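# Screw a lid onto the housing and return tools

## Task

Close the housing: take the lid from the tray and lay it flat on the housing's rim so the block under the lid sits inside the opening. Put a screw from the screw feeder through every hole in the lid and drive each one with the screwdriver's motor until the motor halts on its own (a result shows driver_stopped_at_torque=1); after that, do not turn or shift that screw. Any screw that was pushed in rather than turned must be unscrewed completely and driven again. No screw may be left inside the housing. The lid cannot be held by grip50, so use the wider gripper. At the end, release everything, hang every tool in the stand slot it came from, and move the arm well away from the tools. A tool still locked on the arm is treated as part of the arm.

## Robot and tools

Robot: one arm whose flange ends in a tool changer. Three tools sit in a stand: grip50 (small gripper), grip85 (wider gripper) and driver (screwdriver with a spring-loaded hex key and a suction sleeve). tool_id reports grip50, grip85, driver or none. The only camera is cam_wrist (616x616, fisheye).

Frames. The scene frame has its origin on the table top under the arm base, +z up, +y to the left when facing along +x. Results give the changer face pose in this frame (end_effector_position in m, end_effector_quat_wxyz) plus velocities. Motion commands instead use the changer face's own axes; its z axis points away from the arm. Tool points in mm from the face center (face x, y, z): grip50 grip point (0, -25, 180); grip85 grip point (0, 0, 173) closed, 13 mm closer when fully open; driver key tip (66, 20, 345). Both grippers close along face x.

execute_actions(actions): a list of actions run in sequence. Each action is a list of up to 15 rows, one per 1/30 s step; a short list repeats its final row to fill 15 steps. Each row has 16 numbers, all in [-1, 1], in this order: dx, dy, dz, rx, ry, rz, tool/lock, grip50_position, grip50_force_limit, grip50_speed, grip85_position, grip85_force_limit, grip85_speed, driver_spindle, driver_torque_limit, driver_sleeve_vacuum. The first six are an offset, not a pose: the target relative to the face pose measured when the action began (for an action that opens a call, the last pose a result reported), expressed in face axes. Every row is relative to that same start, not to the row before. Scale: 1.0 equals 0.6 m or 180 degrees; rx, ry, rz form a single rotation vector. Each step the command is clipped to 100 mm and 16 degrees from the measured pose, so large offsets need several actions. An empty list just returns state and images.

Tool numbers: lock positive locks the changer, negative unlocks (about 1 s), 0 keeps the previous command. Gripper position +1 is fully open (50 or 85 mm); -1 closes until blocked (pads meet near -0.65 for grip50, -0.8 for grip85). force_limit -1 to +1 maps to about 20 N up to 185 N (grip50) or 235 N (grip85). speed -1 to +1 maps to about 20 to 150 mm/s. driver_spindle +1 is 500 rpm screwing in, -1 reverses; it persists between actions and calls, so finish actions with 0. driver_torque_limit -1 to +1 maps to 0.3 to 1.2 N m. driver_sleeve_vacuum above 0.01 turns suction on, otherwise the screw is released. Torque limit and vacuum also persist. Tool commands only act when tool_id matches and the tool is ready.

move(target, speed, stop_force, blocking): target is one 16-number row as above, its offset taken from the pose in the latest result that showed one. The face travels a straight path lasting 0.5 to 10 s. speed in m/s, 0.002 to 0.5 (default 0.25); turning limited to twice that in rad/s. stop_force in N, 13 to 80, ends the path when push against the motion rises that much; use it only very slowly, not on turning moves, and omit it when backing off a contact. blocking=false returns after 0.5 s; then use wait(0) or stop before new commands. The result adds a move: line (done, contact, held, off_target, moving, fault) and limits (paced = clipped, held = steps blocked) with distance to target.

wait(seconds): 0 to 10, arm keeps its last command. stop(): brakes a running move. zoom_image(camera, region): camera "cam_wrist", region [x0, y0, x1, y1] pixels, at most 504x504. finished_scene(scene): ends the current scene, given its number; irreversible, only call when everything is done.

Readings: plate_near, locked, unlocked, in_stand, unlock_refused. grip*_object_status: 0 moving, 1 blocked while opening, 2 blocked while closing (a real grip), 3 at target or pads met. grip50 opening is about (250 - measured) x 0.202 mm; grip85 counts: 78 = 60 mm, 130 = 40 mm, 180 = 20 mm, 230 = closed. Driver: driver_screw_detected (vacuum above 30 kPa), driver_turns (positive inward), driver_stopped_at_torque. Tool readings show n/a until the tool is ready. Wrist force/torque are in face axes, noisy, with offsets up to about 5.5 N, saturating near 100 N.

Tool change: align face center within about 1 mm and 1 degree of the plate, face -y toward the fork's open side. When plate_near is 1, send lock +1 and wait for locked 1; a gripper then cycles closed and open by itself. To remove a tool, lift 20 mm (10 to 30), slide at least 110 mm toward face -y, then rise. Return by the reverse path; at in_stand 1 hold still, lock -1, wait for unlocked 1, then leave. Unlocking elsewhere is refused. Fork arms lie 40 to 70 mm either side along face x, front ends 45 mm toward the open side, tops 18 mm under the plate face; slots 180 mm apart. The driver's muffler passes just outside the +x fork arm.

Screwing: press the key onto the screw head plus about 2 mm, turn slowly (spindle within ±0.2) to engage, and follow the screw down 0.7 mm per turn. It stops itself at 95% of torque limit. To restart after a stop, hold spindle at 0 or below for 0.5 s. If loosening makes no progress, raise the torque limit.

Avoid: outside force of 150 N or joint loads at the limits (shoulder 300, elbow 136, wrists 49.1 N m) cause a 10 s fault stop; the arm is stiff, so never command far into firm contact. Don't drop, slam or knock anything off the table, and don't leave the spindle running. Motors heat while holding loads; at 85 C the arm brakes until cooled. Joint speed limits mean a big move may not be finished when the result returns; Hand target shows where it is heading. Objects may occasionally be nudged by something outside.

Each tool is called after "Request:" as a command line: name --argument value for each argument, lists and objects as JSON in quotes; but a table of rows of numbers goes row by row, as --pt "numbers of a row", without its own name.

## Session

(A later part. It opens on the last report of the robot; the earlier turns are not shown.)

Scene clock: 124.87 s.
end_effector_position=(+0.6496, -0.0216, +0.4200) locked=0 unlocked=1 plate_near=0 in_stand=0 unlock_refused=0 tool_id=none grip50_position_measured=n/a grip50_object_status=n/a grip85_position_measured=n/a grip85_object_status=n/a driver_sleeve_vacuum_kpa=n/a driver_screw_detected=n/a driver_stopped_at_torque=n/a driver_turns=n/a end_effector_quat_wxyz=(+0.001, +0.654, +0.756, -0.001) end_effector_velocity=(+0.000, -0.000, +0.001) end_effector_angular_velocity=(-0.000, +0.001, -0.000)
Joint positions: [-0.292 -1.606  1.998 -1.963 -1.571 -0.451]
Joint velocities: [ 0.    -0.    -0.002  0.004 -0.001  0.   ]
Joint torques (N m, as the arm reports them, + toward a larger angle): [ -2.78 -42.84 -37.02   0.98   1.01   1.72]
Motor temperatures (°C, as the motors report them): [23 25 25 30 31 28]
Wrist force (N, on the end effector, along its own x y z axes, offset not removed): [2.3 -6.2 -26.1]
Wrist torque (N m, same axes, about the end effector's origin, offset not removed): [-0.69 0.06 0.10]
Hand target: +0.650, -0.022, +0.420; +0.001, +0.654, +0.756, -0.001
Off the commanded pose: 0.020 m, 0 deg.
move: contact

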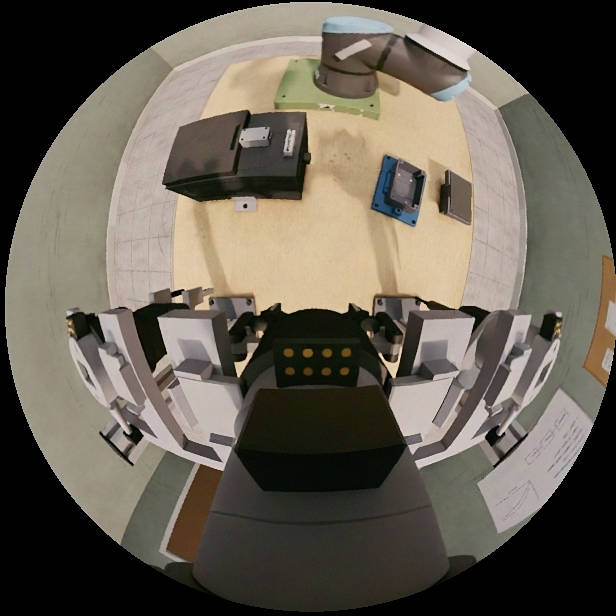

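Request:
move --target '[0,-0.0025,-0.003,0,0,0,0,0,0,0,0,0,0,0,0,0]' --speed 0.01

Request:
move --target '[0,0,0.05,0,0,0,0,0,0,0,0,0,0,0,0,0]' --speed 0.004 --stop_force 15

Scene clock: 139.07 s.
end_effector_position=(+0.6482, -0.0218, +0.4217) locked=0 unlocked=1 plate_near=0 in_stand=0 unlock_refused=0 tool_id=none grip50_position_measured=n/a grip50_object_status=n/a grip85_position_measured=n/a grip85_object_status=n/a driver_sleeve_vacuum_kpa=n/a driver_screw_detected=n/a driver_stopped_at_torque=n/a driver_turns=n/a end_effector_quat_wxyz=(+0.001, +0.654, +0.756, -0.001) end_effector_velocity=(-0.001, +0.000, +0.001) end_effector_angular_velocity=(+0.001, -0.000, -0.001)
Joint positions: [-0.293 -1.609  1.998 -1.96  -1.571 -0.452]
Joint velocities: [-0.001 -0.001  0.     0.001  0.001  0.001]
Joint torques (N m, as the arm reports them, + toward a larger angle): [-15.66 -59.35 -36.45  -2.5    0.84  -1.83]
Motor temperatures (°C, as the motors report them): [23 25 25 30 31 28]
Wrist force (N, on the end effector, along its own x y z axes, offset not removed): [0.0 -3.4 -1.6]
Wrist torque (N m, same axes, about the end effector's origin, offset not removed): [-0.29 -0.01 0.18]
Hand target: +0.648, -0.022, +0.422; +0.001, +0.654, +0.756, -0.001
Off the commanded pose: 0.000 m, 0 deg.
move: done

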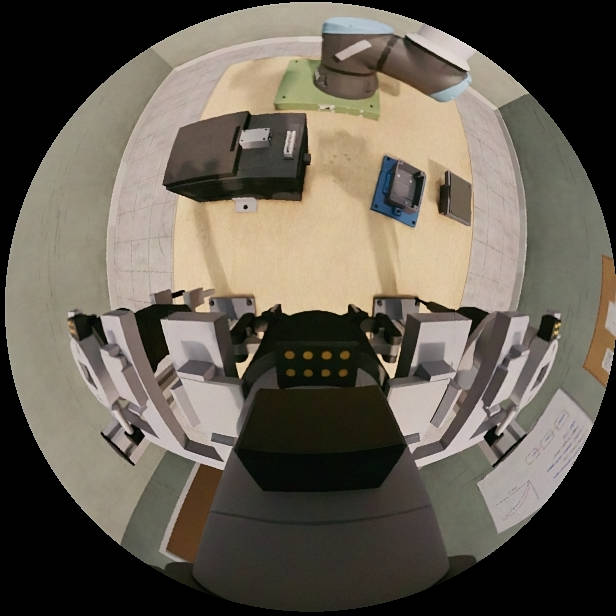

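Scene clock: 139.87 s.
end_effector_position=(+0.6482, -0.0219, +0.4200) locked=0 unlocked=1 plate_near=0 in_stand=0 unlock_refused=0 tool_id=none grip50_position_measured=n/a grip50_object_status=n/a grip85_position_measured=n/a grip85_object_status=n/a driver_sleeve_vacuum_kpa=n/a driver_screw_detected=n/a driver_stopped_at_torque=n/a driver_turns=n/a end_effector_quat_wxyz=(+0.001, +0.654, +0.756, -0.001) end_effector_velocity=(+0.000, -0.000, +0.001) end_effector_angular_velocity=(+0.001, +0.000, -0.000)
Joint positions: [-0.293 -1.608  2.001 -1.963 -1.571 -0.452]
Joint velocities: [-0.001 -0.001 -0.002  0.003  0.001 -0.   ]
Joint torques (N m, as the arm reports them, + toward a larger angle): [-13.35 -44.51 -40.2    0.24   1.03  -1.07]
Motor temperatures (°C, as the motors report them): [23 25 25 30 31 28]
Wrist force (N, on the end effector, along its own x y z axes, offset not removed): [1.0 -1.3 -20.3]
Wrist torque (N m, same axes, about the end effector's origin, offset not removed): [-0.20 0.19 0.16]
Hand target: +0.648, -0.022, +0.420; +0.001, +0.654, +0.756, -0.001
Off the commanded pose: 0.028 m, 0 deg.
move: contact

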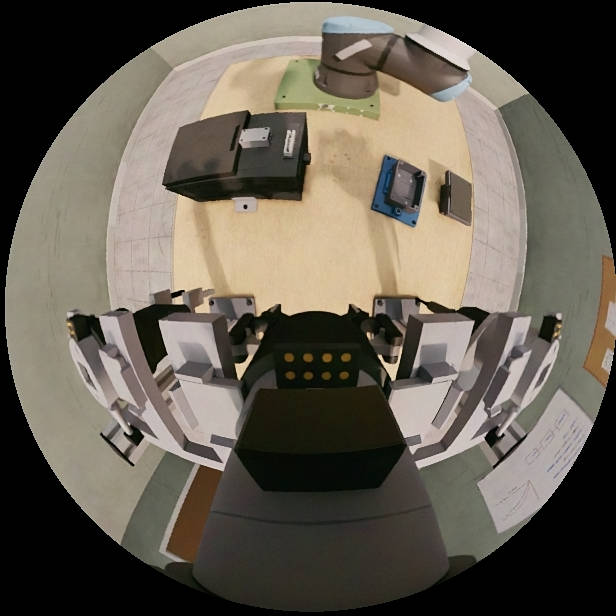

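Request:
move --target '[-0.002,0.002,-0.003,0,0,0,0,0,0,0,0,0,0,0,0,0]' --speed 0.01

Request:
move --target '[0,0,0.05,0,0,0,0,0,0,0,0,0,0,0,0,0]' --speed 0.004 --stop_force 25

Scene clock: 158.67 s.
end_effector_position=(+0.6495, -0.0228, +0.4218) locked=0 unlocked=1 plate_near=0 in_stand=0 unlock_refused=0 tool_id=none grip50_position_measured=n/a grip50_object_status=n/a grip85_position_measured=n/a grip85_object_status=n/a driver_sleeve_vacuum_kpa=n/a driver_screw_detected=n/a driver_stopped_at_torque=n/a driver_turns=n/a end_effector_quat_wxyz=(+0.001, +0.654, +0.756, -0.001) end_effector_velocity=(+0.001, -0.001, +0.001) end_effector_angular_velocity=(-0.001, -0.000, -0.000)
Joint positions: [-0.294 -1.607  1.996 -1.96  -1.571 -0.452]
Joint velocities: [-0.     0.    -0.002  0.001 -0.001 -0.   ]
Joint torques (N m, as the arm reports them, + toward a larger angle): [-14.53 -38.61 -51.25  -2.14   1.09  -1.53]
Motor temperatures (°C, as the motors report them): [23 25 25 30 31 28]
Wrist force (N, on the end effector, along its own x y z axes, offset not removed): [-1.5 0.6 0.3]
Wrist torque (N m, same axes, about the end effector's origin, offset not removed): [-0.08 0.14 0.08]
Hand target: +0.650, -0.023, +0.422; +0.001, +0.654, +0.756, -0.001
Off the commanded pose: 0.000 m, 0 deg.
move: done

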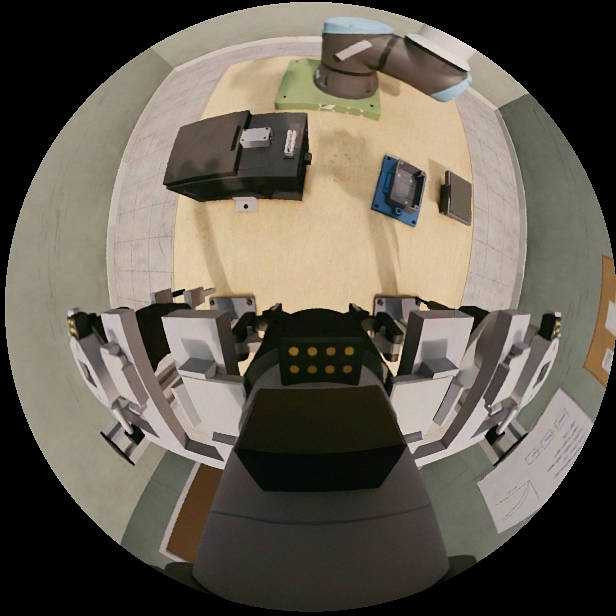

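Scene clock: 160.27 s.
end_effector_position=(+0.6495, -0.0228, +0.4169) locked=0 unlocked=1 plate_near=0 in_stand=0 unlock_refused=0 tool_id=none grip50_position_measured=n/a grip50_object_status=n/a grip85_position_measured=n/a grip85_object_status=n/a driver_sleeve_vacuum_kpa=n/a driver_screw_detected=n/a driver_stopped_at_torque=n/a driver_turns=n/a end_effector_quat_wxyz=(+0.002, +0.654, +0.756, -0.001) end_effector_velocity=(-0.000, -0.000, +0.001) end_effector_angular_velocity=(-0.000, +0.002, -0.000)
Joint positions: [-0.294 -1.604  2.002 -1.97  -1.571 -0.452]
Joint velocities: [-0.    -0.    -0.001  0.003 -0.001 -0.   ]
Joint torques (N m, as the arm reports them, + toward a larger angle): [-13.56 -25.32 -39.73  -2.43   0.99  -0.52]
Motor temperatures (°C, as the motors report them): [23 25 25 30 31 28]
Wrist force (N, on the end effector, along its own x y z axes, offset not removed): [1.5 -32.5 -39.3]
Wrist torque (N m, same axes, about the end effector's origin, offset not removed): [-0.53 -0.32 0.52]
Hand target: +0.650, -0.023, +0.417; +0.002, +0.654, +0.756, -0.001
Off the commanded pose: 0.025 m, 0 deg.
move: contact

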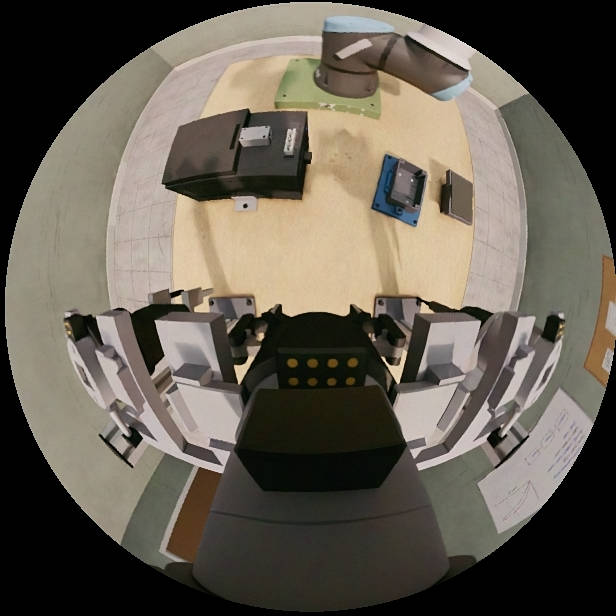

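Progress; force pushes -y.

Request:
move --target '[0,-0.0025,-0.002,0,0,0,0,0,0,0,0,0,0,0,0,0]' --speed 0.01

Request:
move --target '[0,0,0.05,0,0,0,0,0,0,0,0,0,0,0,0,0]' --speed 0.004 --stop_force 25

Scene clock: 168.63 s.
end_effector_position=(+0.6481, -0.0231, +0.4180) locked=0 unlocked=1 plate_near=0 in_stand=0 unlock_refused=0 tool_id=none grip50_position_measured=n/a grip50_object_status=n/a grip85_position_measured=n/a grip85_object_status=n/a driver_sleeve_vacuum_kpa=n/a driver_screw_detected=n/a driver_stopped_at_torque=n/a driver_turns=n/a end_effector_quat_wxyz=(+0.002, +0.654, +0.756, -0.001) end_effector_velocity=(-0.001, -0.000, +0.000) end_effector_angular_velocity=(+0.001, -0.001, -0.000)
Joint positions: [-0.295 -1.607  2.003 -1.967 -1.571 -0.453]
Joint velocities: [-0.001 -0.001  0.001  0.     0.002 -0.001]
Joint torques (N m, as the arm reports them, + toward a larger angle): [-14.61 -59.03 -37.17  -2.27   1.33  -1.55]
Motor temperatures (°C, as the motors report them): [23 25 25 30 31 28]
Wrist force (N, on the end effector, along its own x y z axes, offset not removed): [-2.0 -0.8 0.5]
Wrist torque (N m, same axes, about the end effector's origin, offset not removed): [-0.23 -0.03 0.08]
Hand target: +0.648, -0.023, +0.418; +0.002, +0.654, +0.756, -0.001
Off the commanded pose: 0.000 m, 0 deg.
move: done

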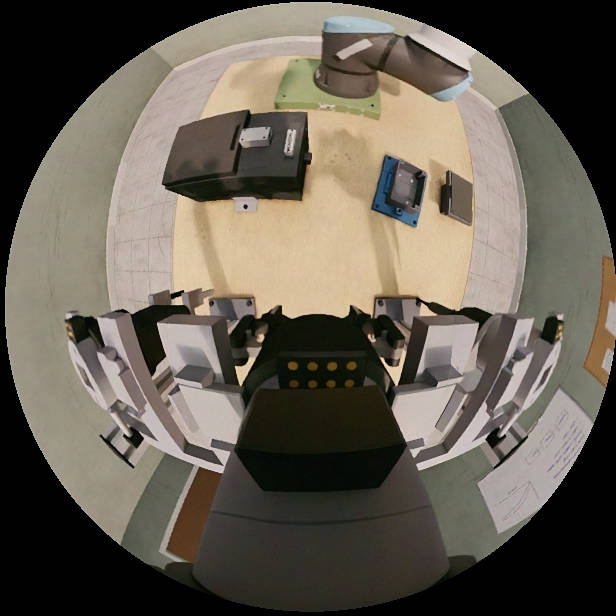

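Scene clock: 170.53 s.
end_effector_position=(+0.6481, -0.0231, +0.4119) locked=0 unlocked=1 plate_near=0 in_stand=1 unlock_refused=0 tool_id=none grip50_position_measured=n/a grip50_object_status=n/a grip85_position_measured=n/a grip85_object_status=n/a driver_sleeve_vacuum_kpa=n/a driver_screw_detected=n/a driver_stopped_at_torque=n/a driver_turns=n/a end_effector_quat_wxyz=(+0.002, +0.654, +0.756, -0.001) end_effector_velocity=(-0.000, +0.000, +0.000) end_effector_angular_velocity=(+0.001, +0.001, +0.001)
Joint positions: [-0.295 -1.603  2.011 -1.979 -1.571 -0.453]
Joint velocities: [-0.    -0.    -0.001  0.003  0.    -0.001]
Joint torques (N m, as the arm reports them, + toward a larger angle): [ -9.17 -31.46 -40.77  -3.14   0.99  -0.43]
Motor temperatures (°C, as the motors report them): [23 25 25 30 31 28]
Wrist force (N, on the end effector, along its own x y z axes, offset not removed): [8.0 -27.8 -33.2]
Wrist torque (N m, same axes, about the end effector's origin, offset not removed): [-0.42 -0.06 1.98]
Hand target: +0.648, -0.023, +0.412; +0.002, +0.654, +0.756, -0.001
Off the commanded pose: 0.024 m, 0 deg.
move: contact

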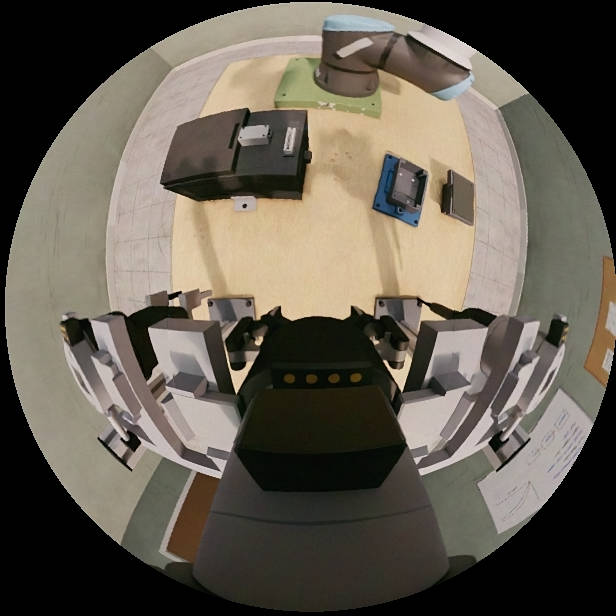

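Request:
move --target '[0,-0.001,-0.004,0,0,0.008,0,0,0,0,0,0,0,0,0,0]' --speed 0.01

Request:
move --target '[0,0,0.05,0,0,0,0,0,0,0,0,0,0,0,0,0]' --speed 0.004 --stop_force 25

Scene clock: 179.50 s.
end_effector_position=(+0.6475, -0.0232, +0.4143) locked=0 unlocked=1 plate_near=0 in_stand=1 unlock_refused=0 tool_id=none grip50_position_measured=n/a grip50_object_status=n/a grip85_position_measured=n/a grip85_object_status=n/a driver_sleeve_vacuum_kpa=n/a driver_screw_detected=n/a driver_stopped_at_torque=n/a driver_turns=n/a end_effector_quat_wxyz=(+0.002, +0.664, +0.748, -0.001) end_effector_velocity=(+0.000, +0.000, +0.001) end_effector_angular_velocity=(-0.000, -0.001, -0.004)
Joint positions: [-0.295 -1.605  2.009 -1.975 -1.571 -0.429]
Joint velocities: [ 0.    -0.    -0.    -0.     0.     0.004]
Joint torques (N m, as the arm reports them, + toward a larger angle): [-15.71 -60.11 -54.02  -2.58   1.72   0.99]
Motor temperatures (°C, as the motors report them): [23 25 25 30 31 28]
Wrist force (N, on the end effector, along its own x y z axes, offset not removed): [-0.8 -4.1 -2.1]
Wrist torque (N m, same axes, about the end effector's origin, offset not removed): [-0.47 -0.02 0.10]
Hand target: +0.648, -0.023, +0.414; +0.002, +0.664, +0.748, -0.001
Off the commanded pose: 0.000 m, 0 deg.
move: done

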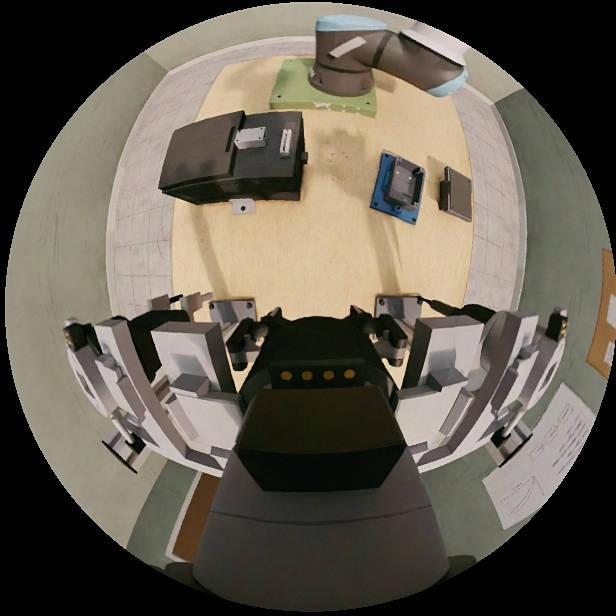

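Scene clock: 180.93 s.
end_effector_position=(+0.6476, -0.0232, +0.4101) locked=0 unlocked=1 plate_near=1 in_stand=1 unlock_refused=0 tool_id=none grip50_position_measured=n/a grip50_object_status=n/a grip85_position_measured=n/a grip85_object_status=n/a driver_sleeve_vacuum_kpa=n/a driver_screw_detected=n/a driver_stopped_at_torque=n/a driver_turns=n/a end_effector_quat_wxyz=(+0.002, +0.664, +0.748, -0.001) end_effector_velocity=(-0.000, +0.000, +0.000) end_effector_angular_velocity=(+0.001, +0.002, +0.000)
Joint positions: [-0.295 -1.602  2.014 -1.983 -1.571 -0.429]
Joint velocities: [-0.     0.    -0.001  0.003  0.001 -0.   ]
Joint torques (N m, as the arm reports them, + toward a larger angle): [-12.88 -34.37 -34.83  -0.34   1.21  -1.73]
Motor temperatures (°C, as the motors report them): [23 25 25 30 31 28]
Wrist force (N, on the end effector, along its own x y z axes, offset not removed): [3.3 -15.3 -38.2]
Wrist torque (N m, same axes, about the end effector's origin, offset not removed): [0.05 0.74 0.16]
Hand target: +0.648, -0.023, +0.410; +0.002, +0.664, +0.748, -0.001
Off the commanded pose: 0.026 m, 0 deg.
move: contact

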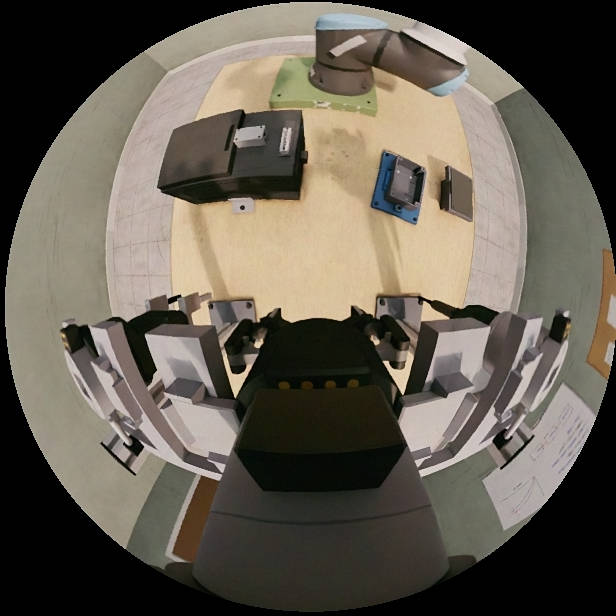

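Request:
execute_actions --actions '[[[0,-0.0006,0,0,0,0,1,0,0,0,1,0,1,0,0,0]],[[0,0,0,0,0,0,1,0,0,0,1,0,1,0,0,0]],[[0,0,0,0,0,0,1,0,0,0,1,0,1,0,0,0]]]'

Request:
move --target '[0,0,-0.033,0,0,0,0,0,0,0,1,0,1,0,0,0]' --speed 0.04

Request:
move --target '[0,-0.3,0,0,0,0,0,0,0,0,1,0,1,0,0,0]' --speed 0.12

Request:
move --target '[0.62,0,0.1,0,0,0.08,0,0,0,0,1,0,1,0,0,0]'

Scene clock: 192.20 s.
end_effector_position=(+0.6472, -0.0232, +0.4102) locked=1 unlocked=0 plate_near=1 in_stand=1 unlock_refused=0 tool_id=grip85 grip50_position_measured=n/a grip50_object_status=n/a grip85_position_measured=n/a grip85_object_status=n/a driver_sleeve_vacuum_kpa=n/a driver_screw_detected=n/a driver_stopped_at_torque=n/a driver_turns=n/a end_effector_quat_wxyz=(+0.002, +0.664, +0.748, -0.001) end_effector_velocity=(+0.000, +0.000, +0.000) end_effector_angular_velocity=(+0.000, -0.000, +0.000)
Joint positions: [-0.295 -1.603  2.015 -1.983 -1.571 -0.429]
Joint velocities: [-0.  0. -0.  0.  0. -0.]
Joint torques (N m, as the arm reports them, + toward a larger angle): [-15.29 -35.92 -30.79  -5.39  -4.    -1.36]
Motor temperatures (°C, as the motors report them): [23 25 25 30 31 28]
Wrist force (N, on the end effector, along its own x y z axes, offset not removed): [0.6 1.4 -50.0]
Wrist torque (N m, same axes, about the end effector's origin, offset not removed): [0.43 2.91 0.38]
Hand target: +0.647, -0.023, +0.410; +0.002, +0.664, +0.748, -0.001
Off the commanded pose: 0.000 m, 0 deg.

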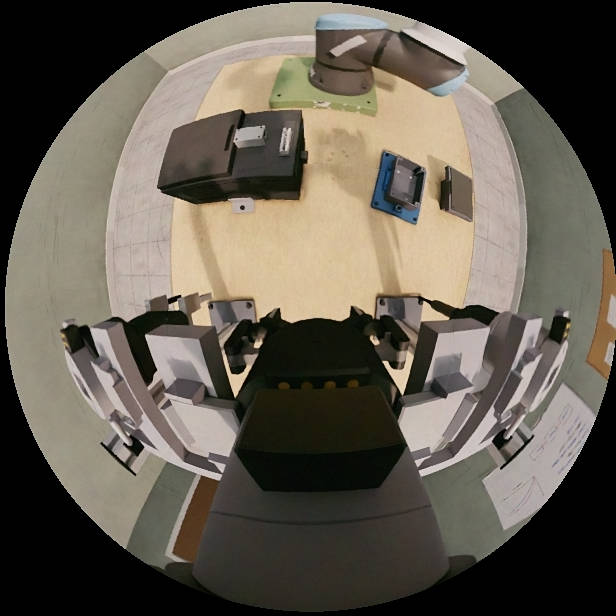

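Scene clock: 193.07 s.
end_effector_position=(+0.6472, -0.0231, +0.4298) locked=1 unlocked=0 plate_near=1 in_stand=0 unlock_refused=0 tool_id=grip85 grip50_position_measured=n/a grip50_object_status=n/a grip85_position_measured=n/a grip85_object_status=n/a driver_sleeve_vacuum_kpa=n/a driver_screw_detected=n/a driver_stopped_at_torque=n/a driver_turns=n/a end_effector_quat_wxyz=(+0.002, +0.664, +0.748, -0.001) end_effector_velocity=(+0.000, +0.000, +0.002) end_effector_angular_velocity=(+0.001, -0.001, +0.000)
Joint positions: [-0.295 -1.616  1.99  -1.946 -1.571 -0.429]
Joint velocities: [-0.    -0.001 -0.003  0.003  0.001 -0.   ]
Joint torques (N m, as the arm reports them, + toward a larger angle): [-11.85 -66.83 -60.71  -3.99   2.15  -1.05]
Motor temperatures (°C, as the motors report them): [23 25 25 30 31 28]
Wrist force (N, on the end effector, along its own x y z axes, offset not removed): [-0.4 -2.7 3.5]
Wrist torque (N m, same axes, about the end effector's origin, offset not removed): [-0.27 -0.08 0.05]
Hand target: +0.647, -0.023, +0.430; +0.002, +0.664, +0.748, -0.001
Off the commanded pose: 0.000 m, 0 deg.
move: done

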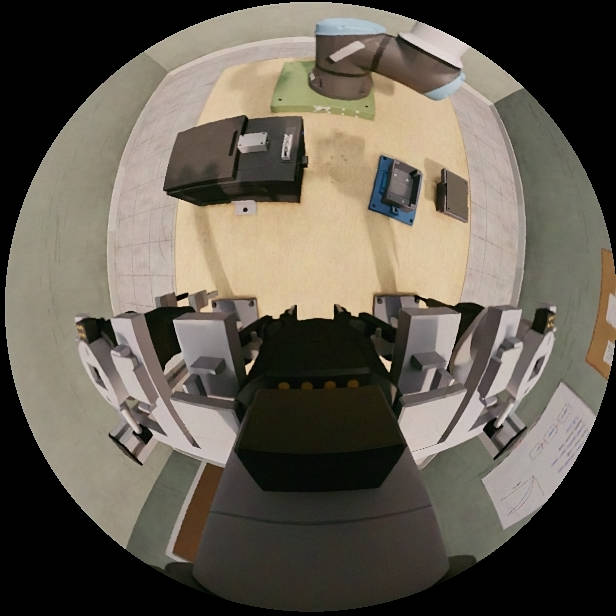

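Scene clock: 195.07 s.
end_effector_position=(+0.4687, -0.0449, +0.4296) locked=1 unlocked=0 plate_near=1 in_stand=0 unlock_refused=0 tool_id=grip85 grip50_position_measured=n/a grip50_object_status=n/a grip85_position_measured=n/a grip85_object_status=n/a driver_sleeve_vacuum_kpa=n/a driver_screw_detected=n/a driver_stopped_at_torque=n/a driver_turns=n/a end_effector_quat_wxyz=(+0.002, +0.664, +0.748, -0.001) end_effector_velocity=(-0.002, -0.000, -0.000) end_effector_angular_velocity=(+0.000, +0.000, +0.001)
Joint positions: [-0.462 -1.955  2.247 -1.865 -1.571 -0.596]
Joint velocities: [-0.002 -0.004  0.002  0.002 -0.    -0.003]
Joint torques (N m, as the arm reports them, + toward a larger angle): [-16.02 -32.43 -46.44  -4.09   2.07  -1.45]
Motor temperatures (°C, as the motors report them): [23 25 25 30 31 28]
Wrist force (N, on the end effector, along its own x y z axes, offset not removed): [-0.1 -3.7 -3.1]
Wrist torque (N m, same axes, about the end effector's origin, offset not removed): [-0.40 -0.14 0.06]
Hand target: +0.468, -0.045, +0.430; +0.002, +0.664, +0.748, -0.001
Off the commanded pose: 0.000 m, 0 deg.
move: done

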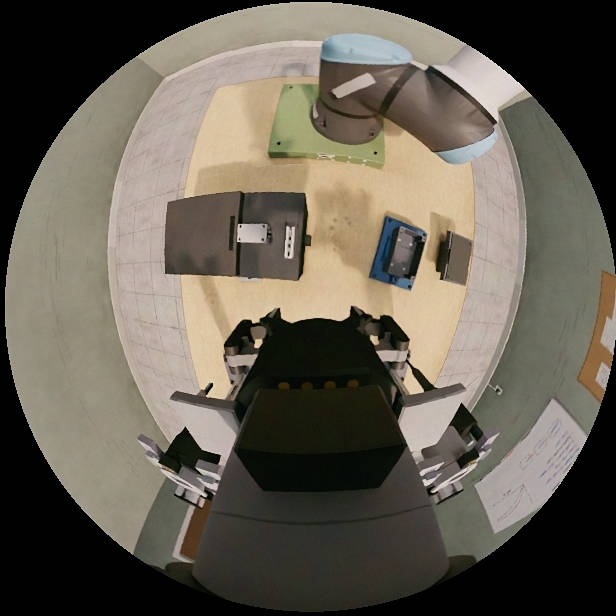

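Scene clock: 197.20 s.
end_effector_position=(+0.4238, +0.3241, +0.3680) locked=1 unlocked=0 plate_near=1 in_stand=0 unlock_refused=0 tool_id=grip85 grip50_position_measured=n/a grip50_object_status=n/a grip85_position_measured=3 grip85_object_status=3 driver_sleeve_vacuum_kpa=n/a driver_screw_detected=n/a driver_stopped_at_torque=n/a driver_turns=n/a end_effector_quat_wxyz=(+0.002, +0.752, +0.659, -0.001) end_effector_velocity=(+0.000, +0.002, -0.000) end_effector_angular_velocity=(-0.000, -0.000, -0.002)
Joint positions: [ 0.333 -1.779  2.245 -2.037 -1.572  0.45 ]
Joint velocities: [ 0.003  0.003 -0.001 -0.002 -0.     0.005]
Joint torques (N m, as the arm reports them, + toward a larger angle): [ 18.89 -23.75 -58.73  -9.59  -1.92   1.43]
Motor temperatures (°C, as the motors report them): [23 25 25 30 31 28]
Wrist force (N, on the end effector, along its own x y z axes, offset not removed): [-1.5 -2.5 -2.5]
Wrist torque (N m, same axes, about the end effector's origin, offset not removed): [-0.31 -0.10 0.12]
Hand target: +0.424, +0.324, +0.368; +0.002, +0.752, +0.659, -0.001
Off the commanded pose: 0.001 m, 0 deg.
move: done

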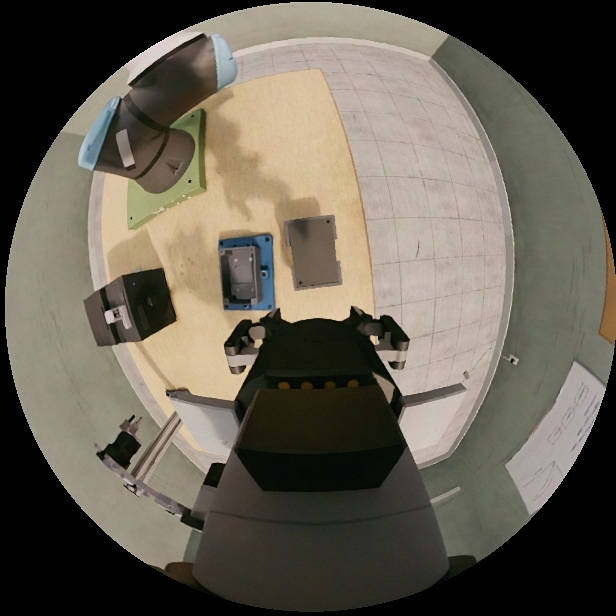

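Request:
move --target '[0,0,0.13,0,0.0014,-0.03,0,0,0,0,1,0,1,0,0,0]' --speed 0.15

Request:
zoom_image --camera "cam_wrist" --region '[160,170,400,350]'

Scene clock: 206.47 s.
end_effector_position=(+0.4240, +0.3238, +0.2902) locked=1 unlocked=0 plate_near=1 in_stand=0 unlock_refused=0 tool_id=grip85 grip50_position_measured=n/a grip50_object_status=n/a grip85_position_measured=3 grip85_object_status=3 driver_sleeve_vacuum_kpa=n/a driver_screw_detected=n/a driver_stopped_at_torque=n/a driver_turns=n/a end_effector_quat_wxyz=(+0.001, +0.720, +0.694, +0.001) end_effector_velocity=(+0.000, +0.000, -0.002) end_effector_angular_velocity=(+0.001, -0.001, +0.002)
Joint positions: [ 0.331 -1.691  2.336 -2.218 -1.568  0.355]
Joint velocities: [-0.     0.003  0.002 -0.006  0.    -0.002]
Joint torques (N m, as the arm reports them, + toward a larger angle): [-15.71 -28.74 -39.26  -9.47   2.25  -1.6 ]
Motor temperatures (°C, as the motors report them): [23 25 25 30 31 28]
Wrist force (N, on the end effector, along its own x y z axes, offset not removed): [-2.1 -2.7 0.5]
Wrist torque (N m, same axes, about the end effector's origin, offset not removed): [-0.37 0.02 0.10]
Hand target: +0.424, +0.324, +0.290; +0.001, +0.720, +0.694, +0.001
Off the commanded pose: 0.000 m, 0 deg.
move: done

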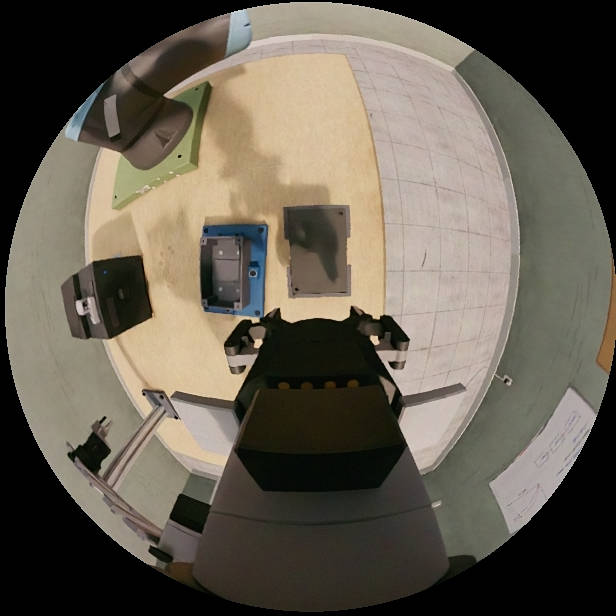

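Region (160, 170, 400, 350) of cam_wrist's 616x616 image, scaled by 2.100, with more detail than that image has; it fills the top 378 rows of this view, and the rest is white.

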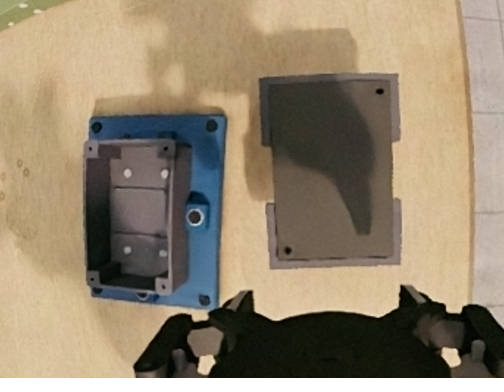

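Request:
move --target '[0.004,-0.113,0.02,0,0,0,0,0,0,0,1,0,1,0,0,0]' --speed 0.1

Request:
zoom_image --camera "cam_wrist" --region '[246,230,386,350]'

Scene clock: 215.40 s.
end_effector_position=(+0.3565, +0.3287, +0.2781) locked=1 unlocked=0 plate_near=1 in_stand=0 unlock_refused=0 tool_id=grip85 grip50_position_measured=n/a grip50_object_status=n/a grip85_position_measured=3 grip85_object_status=3 driver_sleeve_vacuum_kpa=n/a driver_screw_detected=n/a driver_stopped_at_torque=n/a driver_turns=n/a end_effector_quat_wxyz=(+0.001, +0.720, +0.694, +0.001) end_effector_velocity=(-0.002, -0.000, -0.000) end_effector_angular_velocity=(-0.001, -0.001, +0.000)
Joint positions: [ 0.389 -1.771  2.425 -2.227 -1.568  0.412]
Joint velocities: [ 0.001 -0.003  0.003 -0.001 -0.001  0.001]
Joint torques (N m, as the arm reports them, + toward a larger angle): [ 20.45 -42.84 -38.38  -5.99  -2.22   1.82]
Motor temperatures (°C, as the motors report them): [23 25 25 30 31 28]
Wrist force (N, on the end effector, along its own x y z axes, offset not removed): [-0.9 -3.5 -1.0]
Wrist torque (N m, same axes, about the end effector's origin, offset not removed): [-0.39 -0.07 0.11]
Hand target: +0.356, +0.329, +0.278; +0.001, +0.720, +0.694, +0.001
Off the commanded pose: 0.000 m, 0 deg.
move: done

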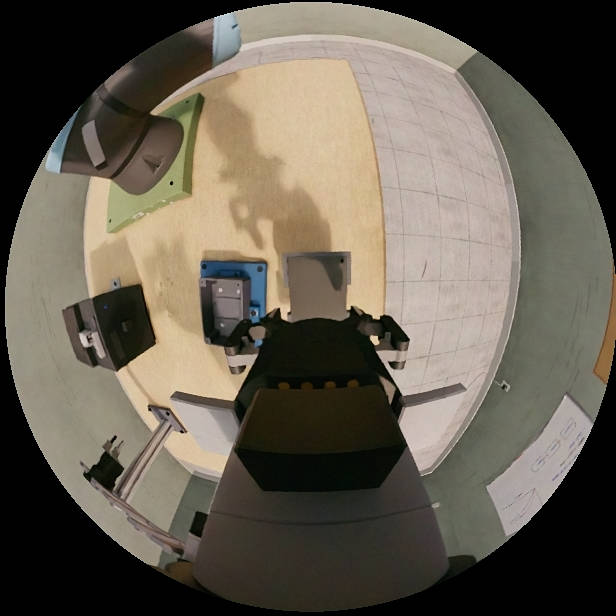

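Region (246, 230, 386, 350) of cam_wrist's 616x616 image, scaled by 3.600, with more detail than that image has; it fills the top 432 rows of this view, and the rest is white.

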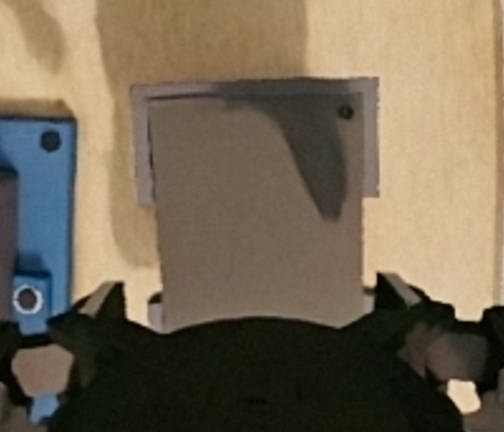

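Request:
move --target '[0.007,-0.008,0.05,0,0,0,0,0,0,0,1,0,1,0,0,0]' --speed 0.02 --stop_force 15

Request:
zoom_image --camera "cam_wrist" --region '[246,230,386,350]'

Scene clock: 225.37 s.
end_effector_position=(+0.3520, +0.3330, +0.2482) locked=1 unlocked=0 plate_near=1 in_stand=0 unlock_refused=0 tool_id=grip85 grip50_position_measured=n/a grip50_object_status=n/a grip85_position_measured=3 grip85_object_status=3 driver_sleeve_vacuum_kpa=n/a driver_screw_detected=n/a driver_stopped_at_torque=n/a driver_turns=n/a end_effector_quat_wxyz=(+0.001, +0.720, +0.694, +0.001) end_effector_velocity=(-0.000, +0.000, -0.002) end_effector_angular_velocity=(-0.000, -0.001, +0.001)
Joint positions: [ 0.402 -1.724  2.457 -2.307 -1.568  0.425]
Joint velocities: [ 0.001  0.003  0.002 -0.005 -0.001 -0.   ]
Joint torques (N m, as the arm reports them, + toward a larger angle): [ 17.72 -24.43 -36.38 -10.01  -2.47   1.88]
Motor temperatures (°C, as the motors report them): [23 25 25 30 31 28]
Wrist force (N, on the end effector, along its own x y z axes, offset not removed): [-0.4 -2.2 -0.6]
Wrist torque (N m, same axes, about the end effector's origin, offset not removed): [-0.37 -0.10 0.13]
Hand target: +0.352, +0.333, +0.248; +0.001, +0.720, +0.694, +0.001
Off the commanded pose: 0.000 m, 0 deg.
move: done

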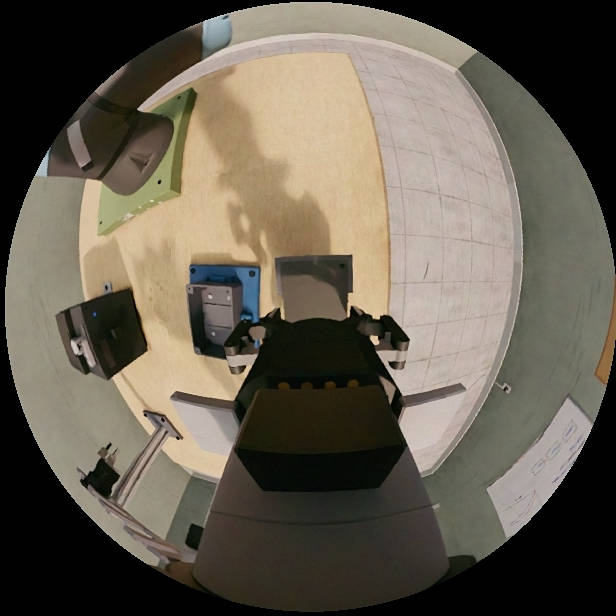

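Region (246, 230, 386, 350) of cam_wrist's 616x616 image, scaled by 3.600, with more detail than that image has; it fills the top 432 rows of this view, and the rest is white.

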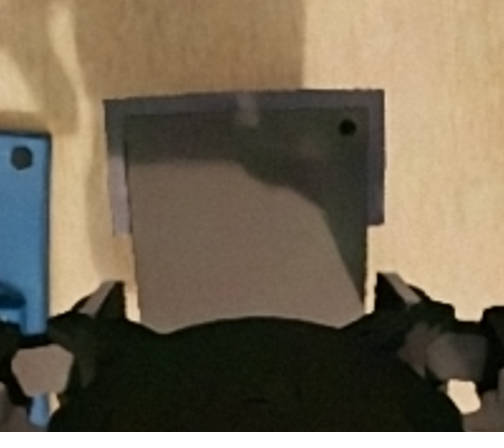

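Request:
move --target '[0,-0.01,0.03,0,0,0,0,0,0,0,1,0,1,0,0,0]' --speed 0.01 --stop_force 15

Request:
move --target '[0,0,0,0,0,0,0,0,0,0,-1,-0.4,-1,0,0,0]'

Request:
zoom_image --camera "cam_wrist" --region '[246,230,386,350]'

Scene clock: 235.43 s.
end_effector_position=(+0.3461, +0.3332, +0.2304) locked=1 unlocked=0 plate_near=1 in_stand=0 unlock_refused=0 tool_id=grip85 grip50_position_measured=n/a grip50_object_status=n/a grip85_position_measured=3 grip85_object_status=3 driver_sleeve_vacuum_kpa=n/a driver_screw_detected=n/a driver_stopped_at_torque=n/a driver_turns=n/a end_effector_quat_wxyz=(+0.001, +0.720, +0.694, +0.001) end_effector_velocity=(-0.000, -0.000, -0.002) end_effector_angular_velocity=(+0.001, -0.000, -0.001)
Joint positions: [ 0.407 -1.7    2.481 -2.355 -1.568  0.431]
Joint velocities: [-0.     0.003  0.002 -0.005  0.     0.001]
Joint torques (N m, as the arm reports them, + toward a larger angle): [ 17.56 -25.57 -34.22  -9.7   -2.59   1.58]
Motor temperatures (°C, as the motors report them): [23 25 25 30 31 28]
Wrist force (N, on the end effector, along its own x y z axes, offset not removed): [0.0 -4.1 -1.6]
Wrist torque (N m, same axes, about the end effector's origin, offset not removed): [-0.41 -0.14 0.05]
Hand target: +0.346, +0.333, +0.230; +0.001, +0.720, +0.694, +0.001
Off the commanded pose: 0.000 m, 0 deg.
move: done

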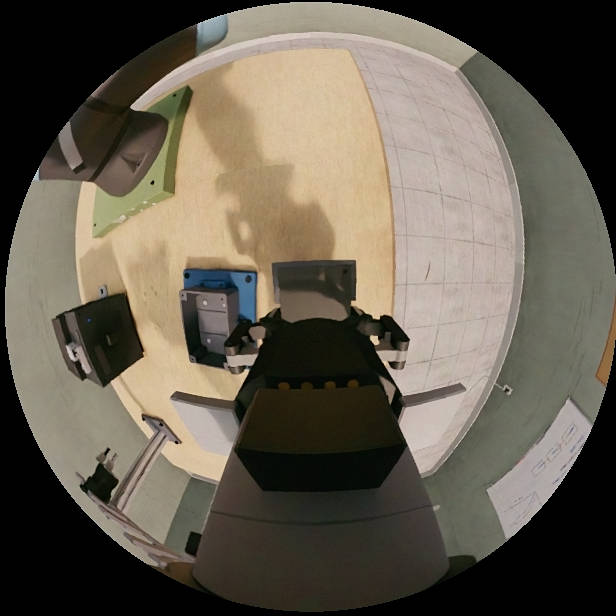

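Scene clock: 236.10 s.
end_effector_position=(+0.3461, +0.3333, +0.2305) locked=1 unlocked=0 plate_near=1 in_stand=0 unlock_refused=0 tool_id=grip85 grip50_position_measured=n/a grip50_object_status=n/a grip85_position_measured=20 grip85_object_status=0 driver_sleeve_vacuum_kpa=n/a driver_screw_detected=n/a driver_stopped_at_torque=n/a driver_turns=n/a end_effector_quat_wxyz=(+0.001, +0.720, +0.694, +0.001) end_effector_velocity=(+0.000, -0.000, +0.000) end_effector_angular_velocity=(-0.001, -0.001, -0.000)
Joint positions: [ 0.408 -1.7    2.481 -2.355 -1.568  0.431]
Joint velocities: [-0.    -0.    -0.     0.    -0.001  0.   ]
Joint torques (N m, as the arm reports them, + toward a larger angle): [  4.79  -7.62 -30.62  -4.47  -7.8    0.38]
Motor temperatures (°C, as the motors report them): [23 25 25 30 31 28]
Wrist force (N, on the end effector, along its own x y z axes, offset not removed): [3.5 -32.0 -71.7]
Wrist torque (N m, same axes, about the end effector's origin, offset not removed): [4.91 0.41 -0.21]
Hand target: +0.346, +0.333, +0.230; +0.001, +0.720, +0.694, +0.001
Off the commanded pose: 0.000 m, 0 deg.
move: done

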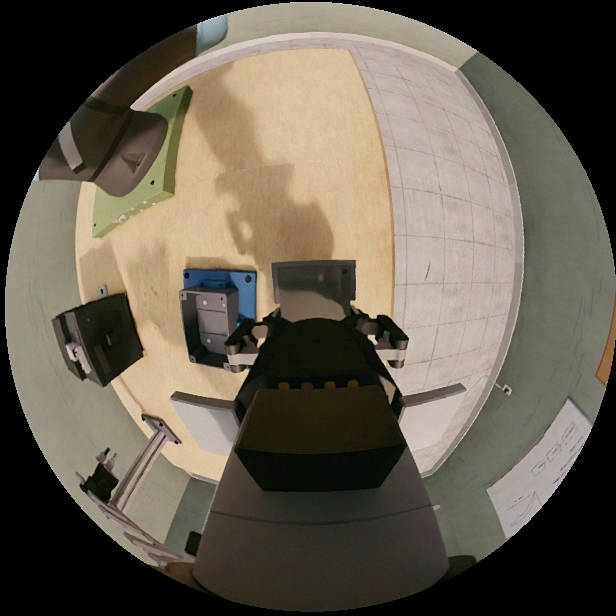

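Region (246, 230, 386, 350) of cam_wrist's 616x616 image, scaled by 3.600, with more detail than that image has; it fills the top 432 rows of this view, and the rest is white.

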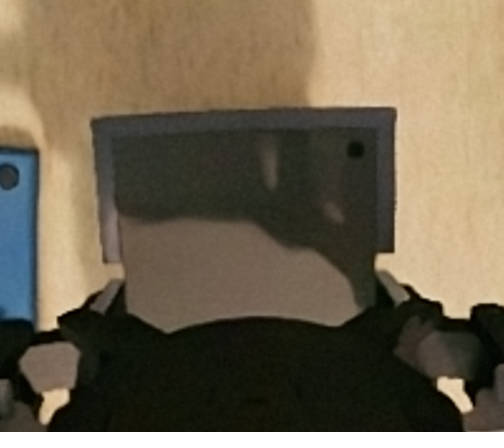

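Request:
move --target '[0,0,-0.1,0,0,0,0,0,0,0,-1,-0.4,-1,0,0,0]' --speed 0.06

Request:
move --target '[-0.26,0.2,0,0,0,0.035,0,0,0,0,-1,-0.4,-1,0,0,0]' --speed 0.15

Request:
zoom_image --camera "cam_wrist" --region '[226,150,406,330]'

Scene clock: 253.40 s.
end_effector_position=(+0.3461, +0.3334, +0.2315) locked=1 unlocked=0 plate_near=1 in_stand=0 unlock_refused=0 tool_id=grip85 grip50_position_measured=n/a grip50_object_status=n/a grip85_position_measured=23 grip85_object_status=2 driver_sleeve_vacuum_kpa=n/a driver_screw_detected=n/a driver_stopped_at_torque=n/a driver_turns=n/a end_effector_quat_wxyz=(+0.000, +0.720, +0.694, +0.001) end_effector_velocity=(+0.000, -0.000, +0.000) end_effector_angular_velocity=(+0.000, +0.000, -0.001)
Joint positions: [ 0.407 -1.702  2.48  -2.352 -1.567  0.431]
Joint velocities: [-0. -0. -0.  0.  0.  0.]
Joint torques (N m, as the arm reports them, + toward a larger angle): [ -0.35 -32.96 -42.11  -6.79   0.19  -0.01]
Motor temperatures (°C, as the motors report them): [23 25 25 30 31 28]
Wrist force (N, on the end effector, along its own x y z axes, offset not removed): [12.0 9.6 30.1]
Wrist torque (N m, same axes, about the end effector's origin, offset not removed): [-2.90 1.80 -0.05]
Hand target: +0.346, +0.333, +0.231; +0.000, +0.720, +0.694, +0.001
Off the commanded pose: 0.059 m, 0 deg.
FORCE FAULT: contact force on the arm reached its limit, and the arm stopped for 10 seconds. The contact can be on any part of the arm, not only on its tool. That time counts as 20 of the actions that you can send in this scene. The arm's remaining commands of this call were not run. The arm holds still and accepts commands again. Move the arm away from the contact; if what it grips holds it there, let go first. Pushing or pulling that hard again can fault the arm again.
move: fault

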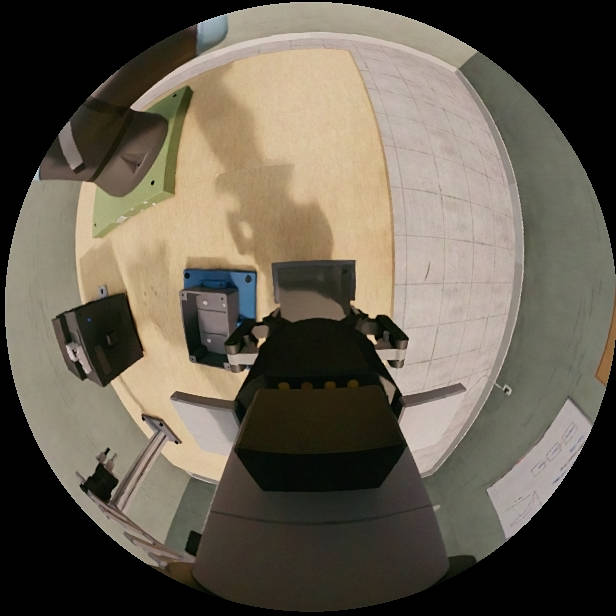

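not run: a fault stop came before this call.

Region (226, 150, 406, 330) of cam_wrist's 616x616 image, scaled by 2.800, with more detail than that image has.

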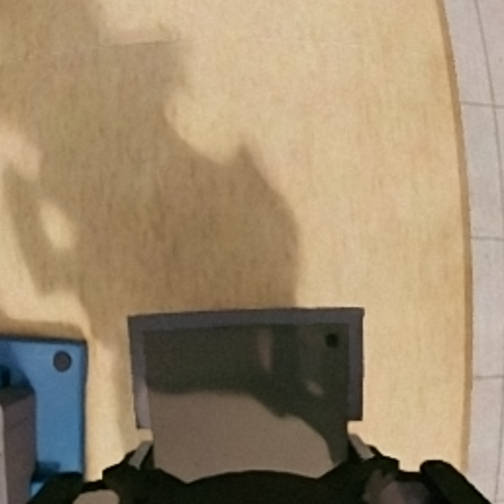

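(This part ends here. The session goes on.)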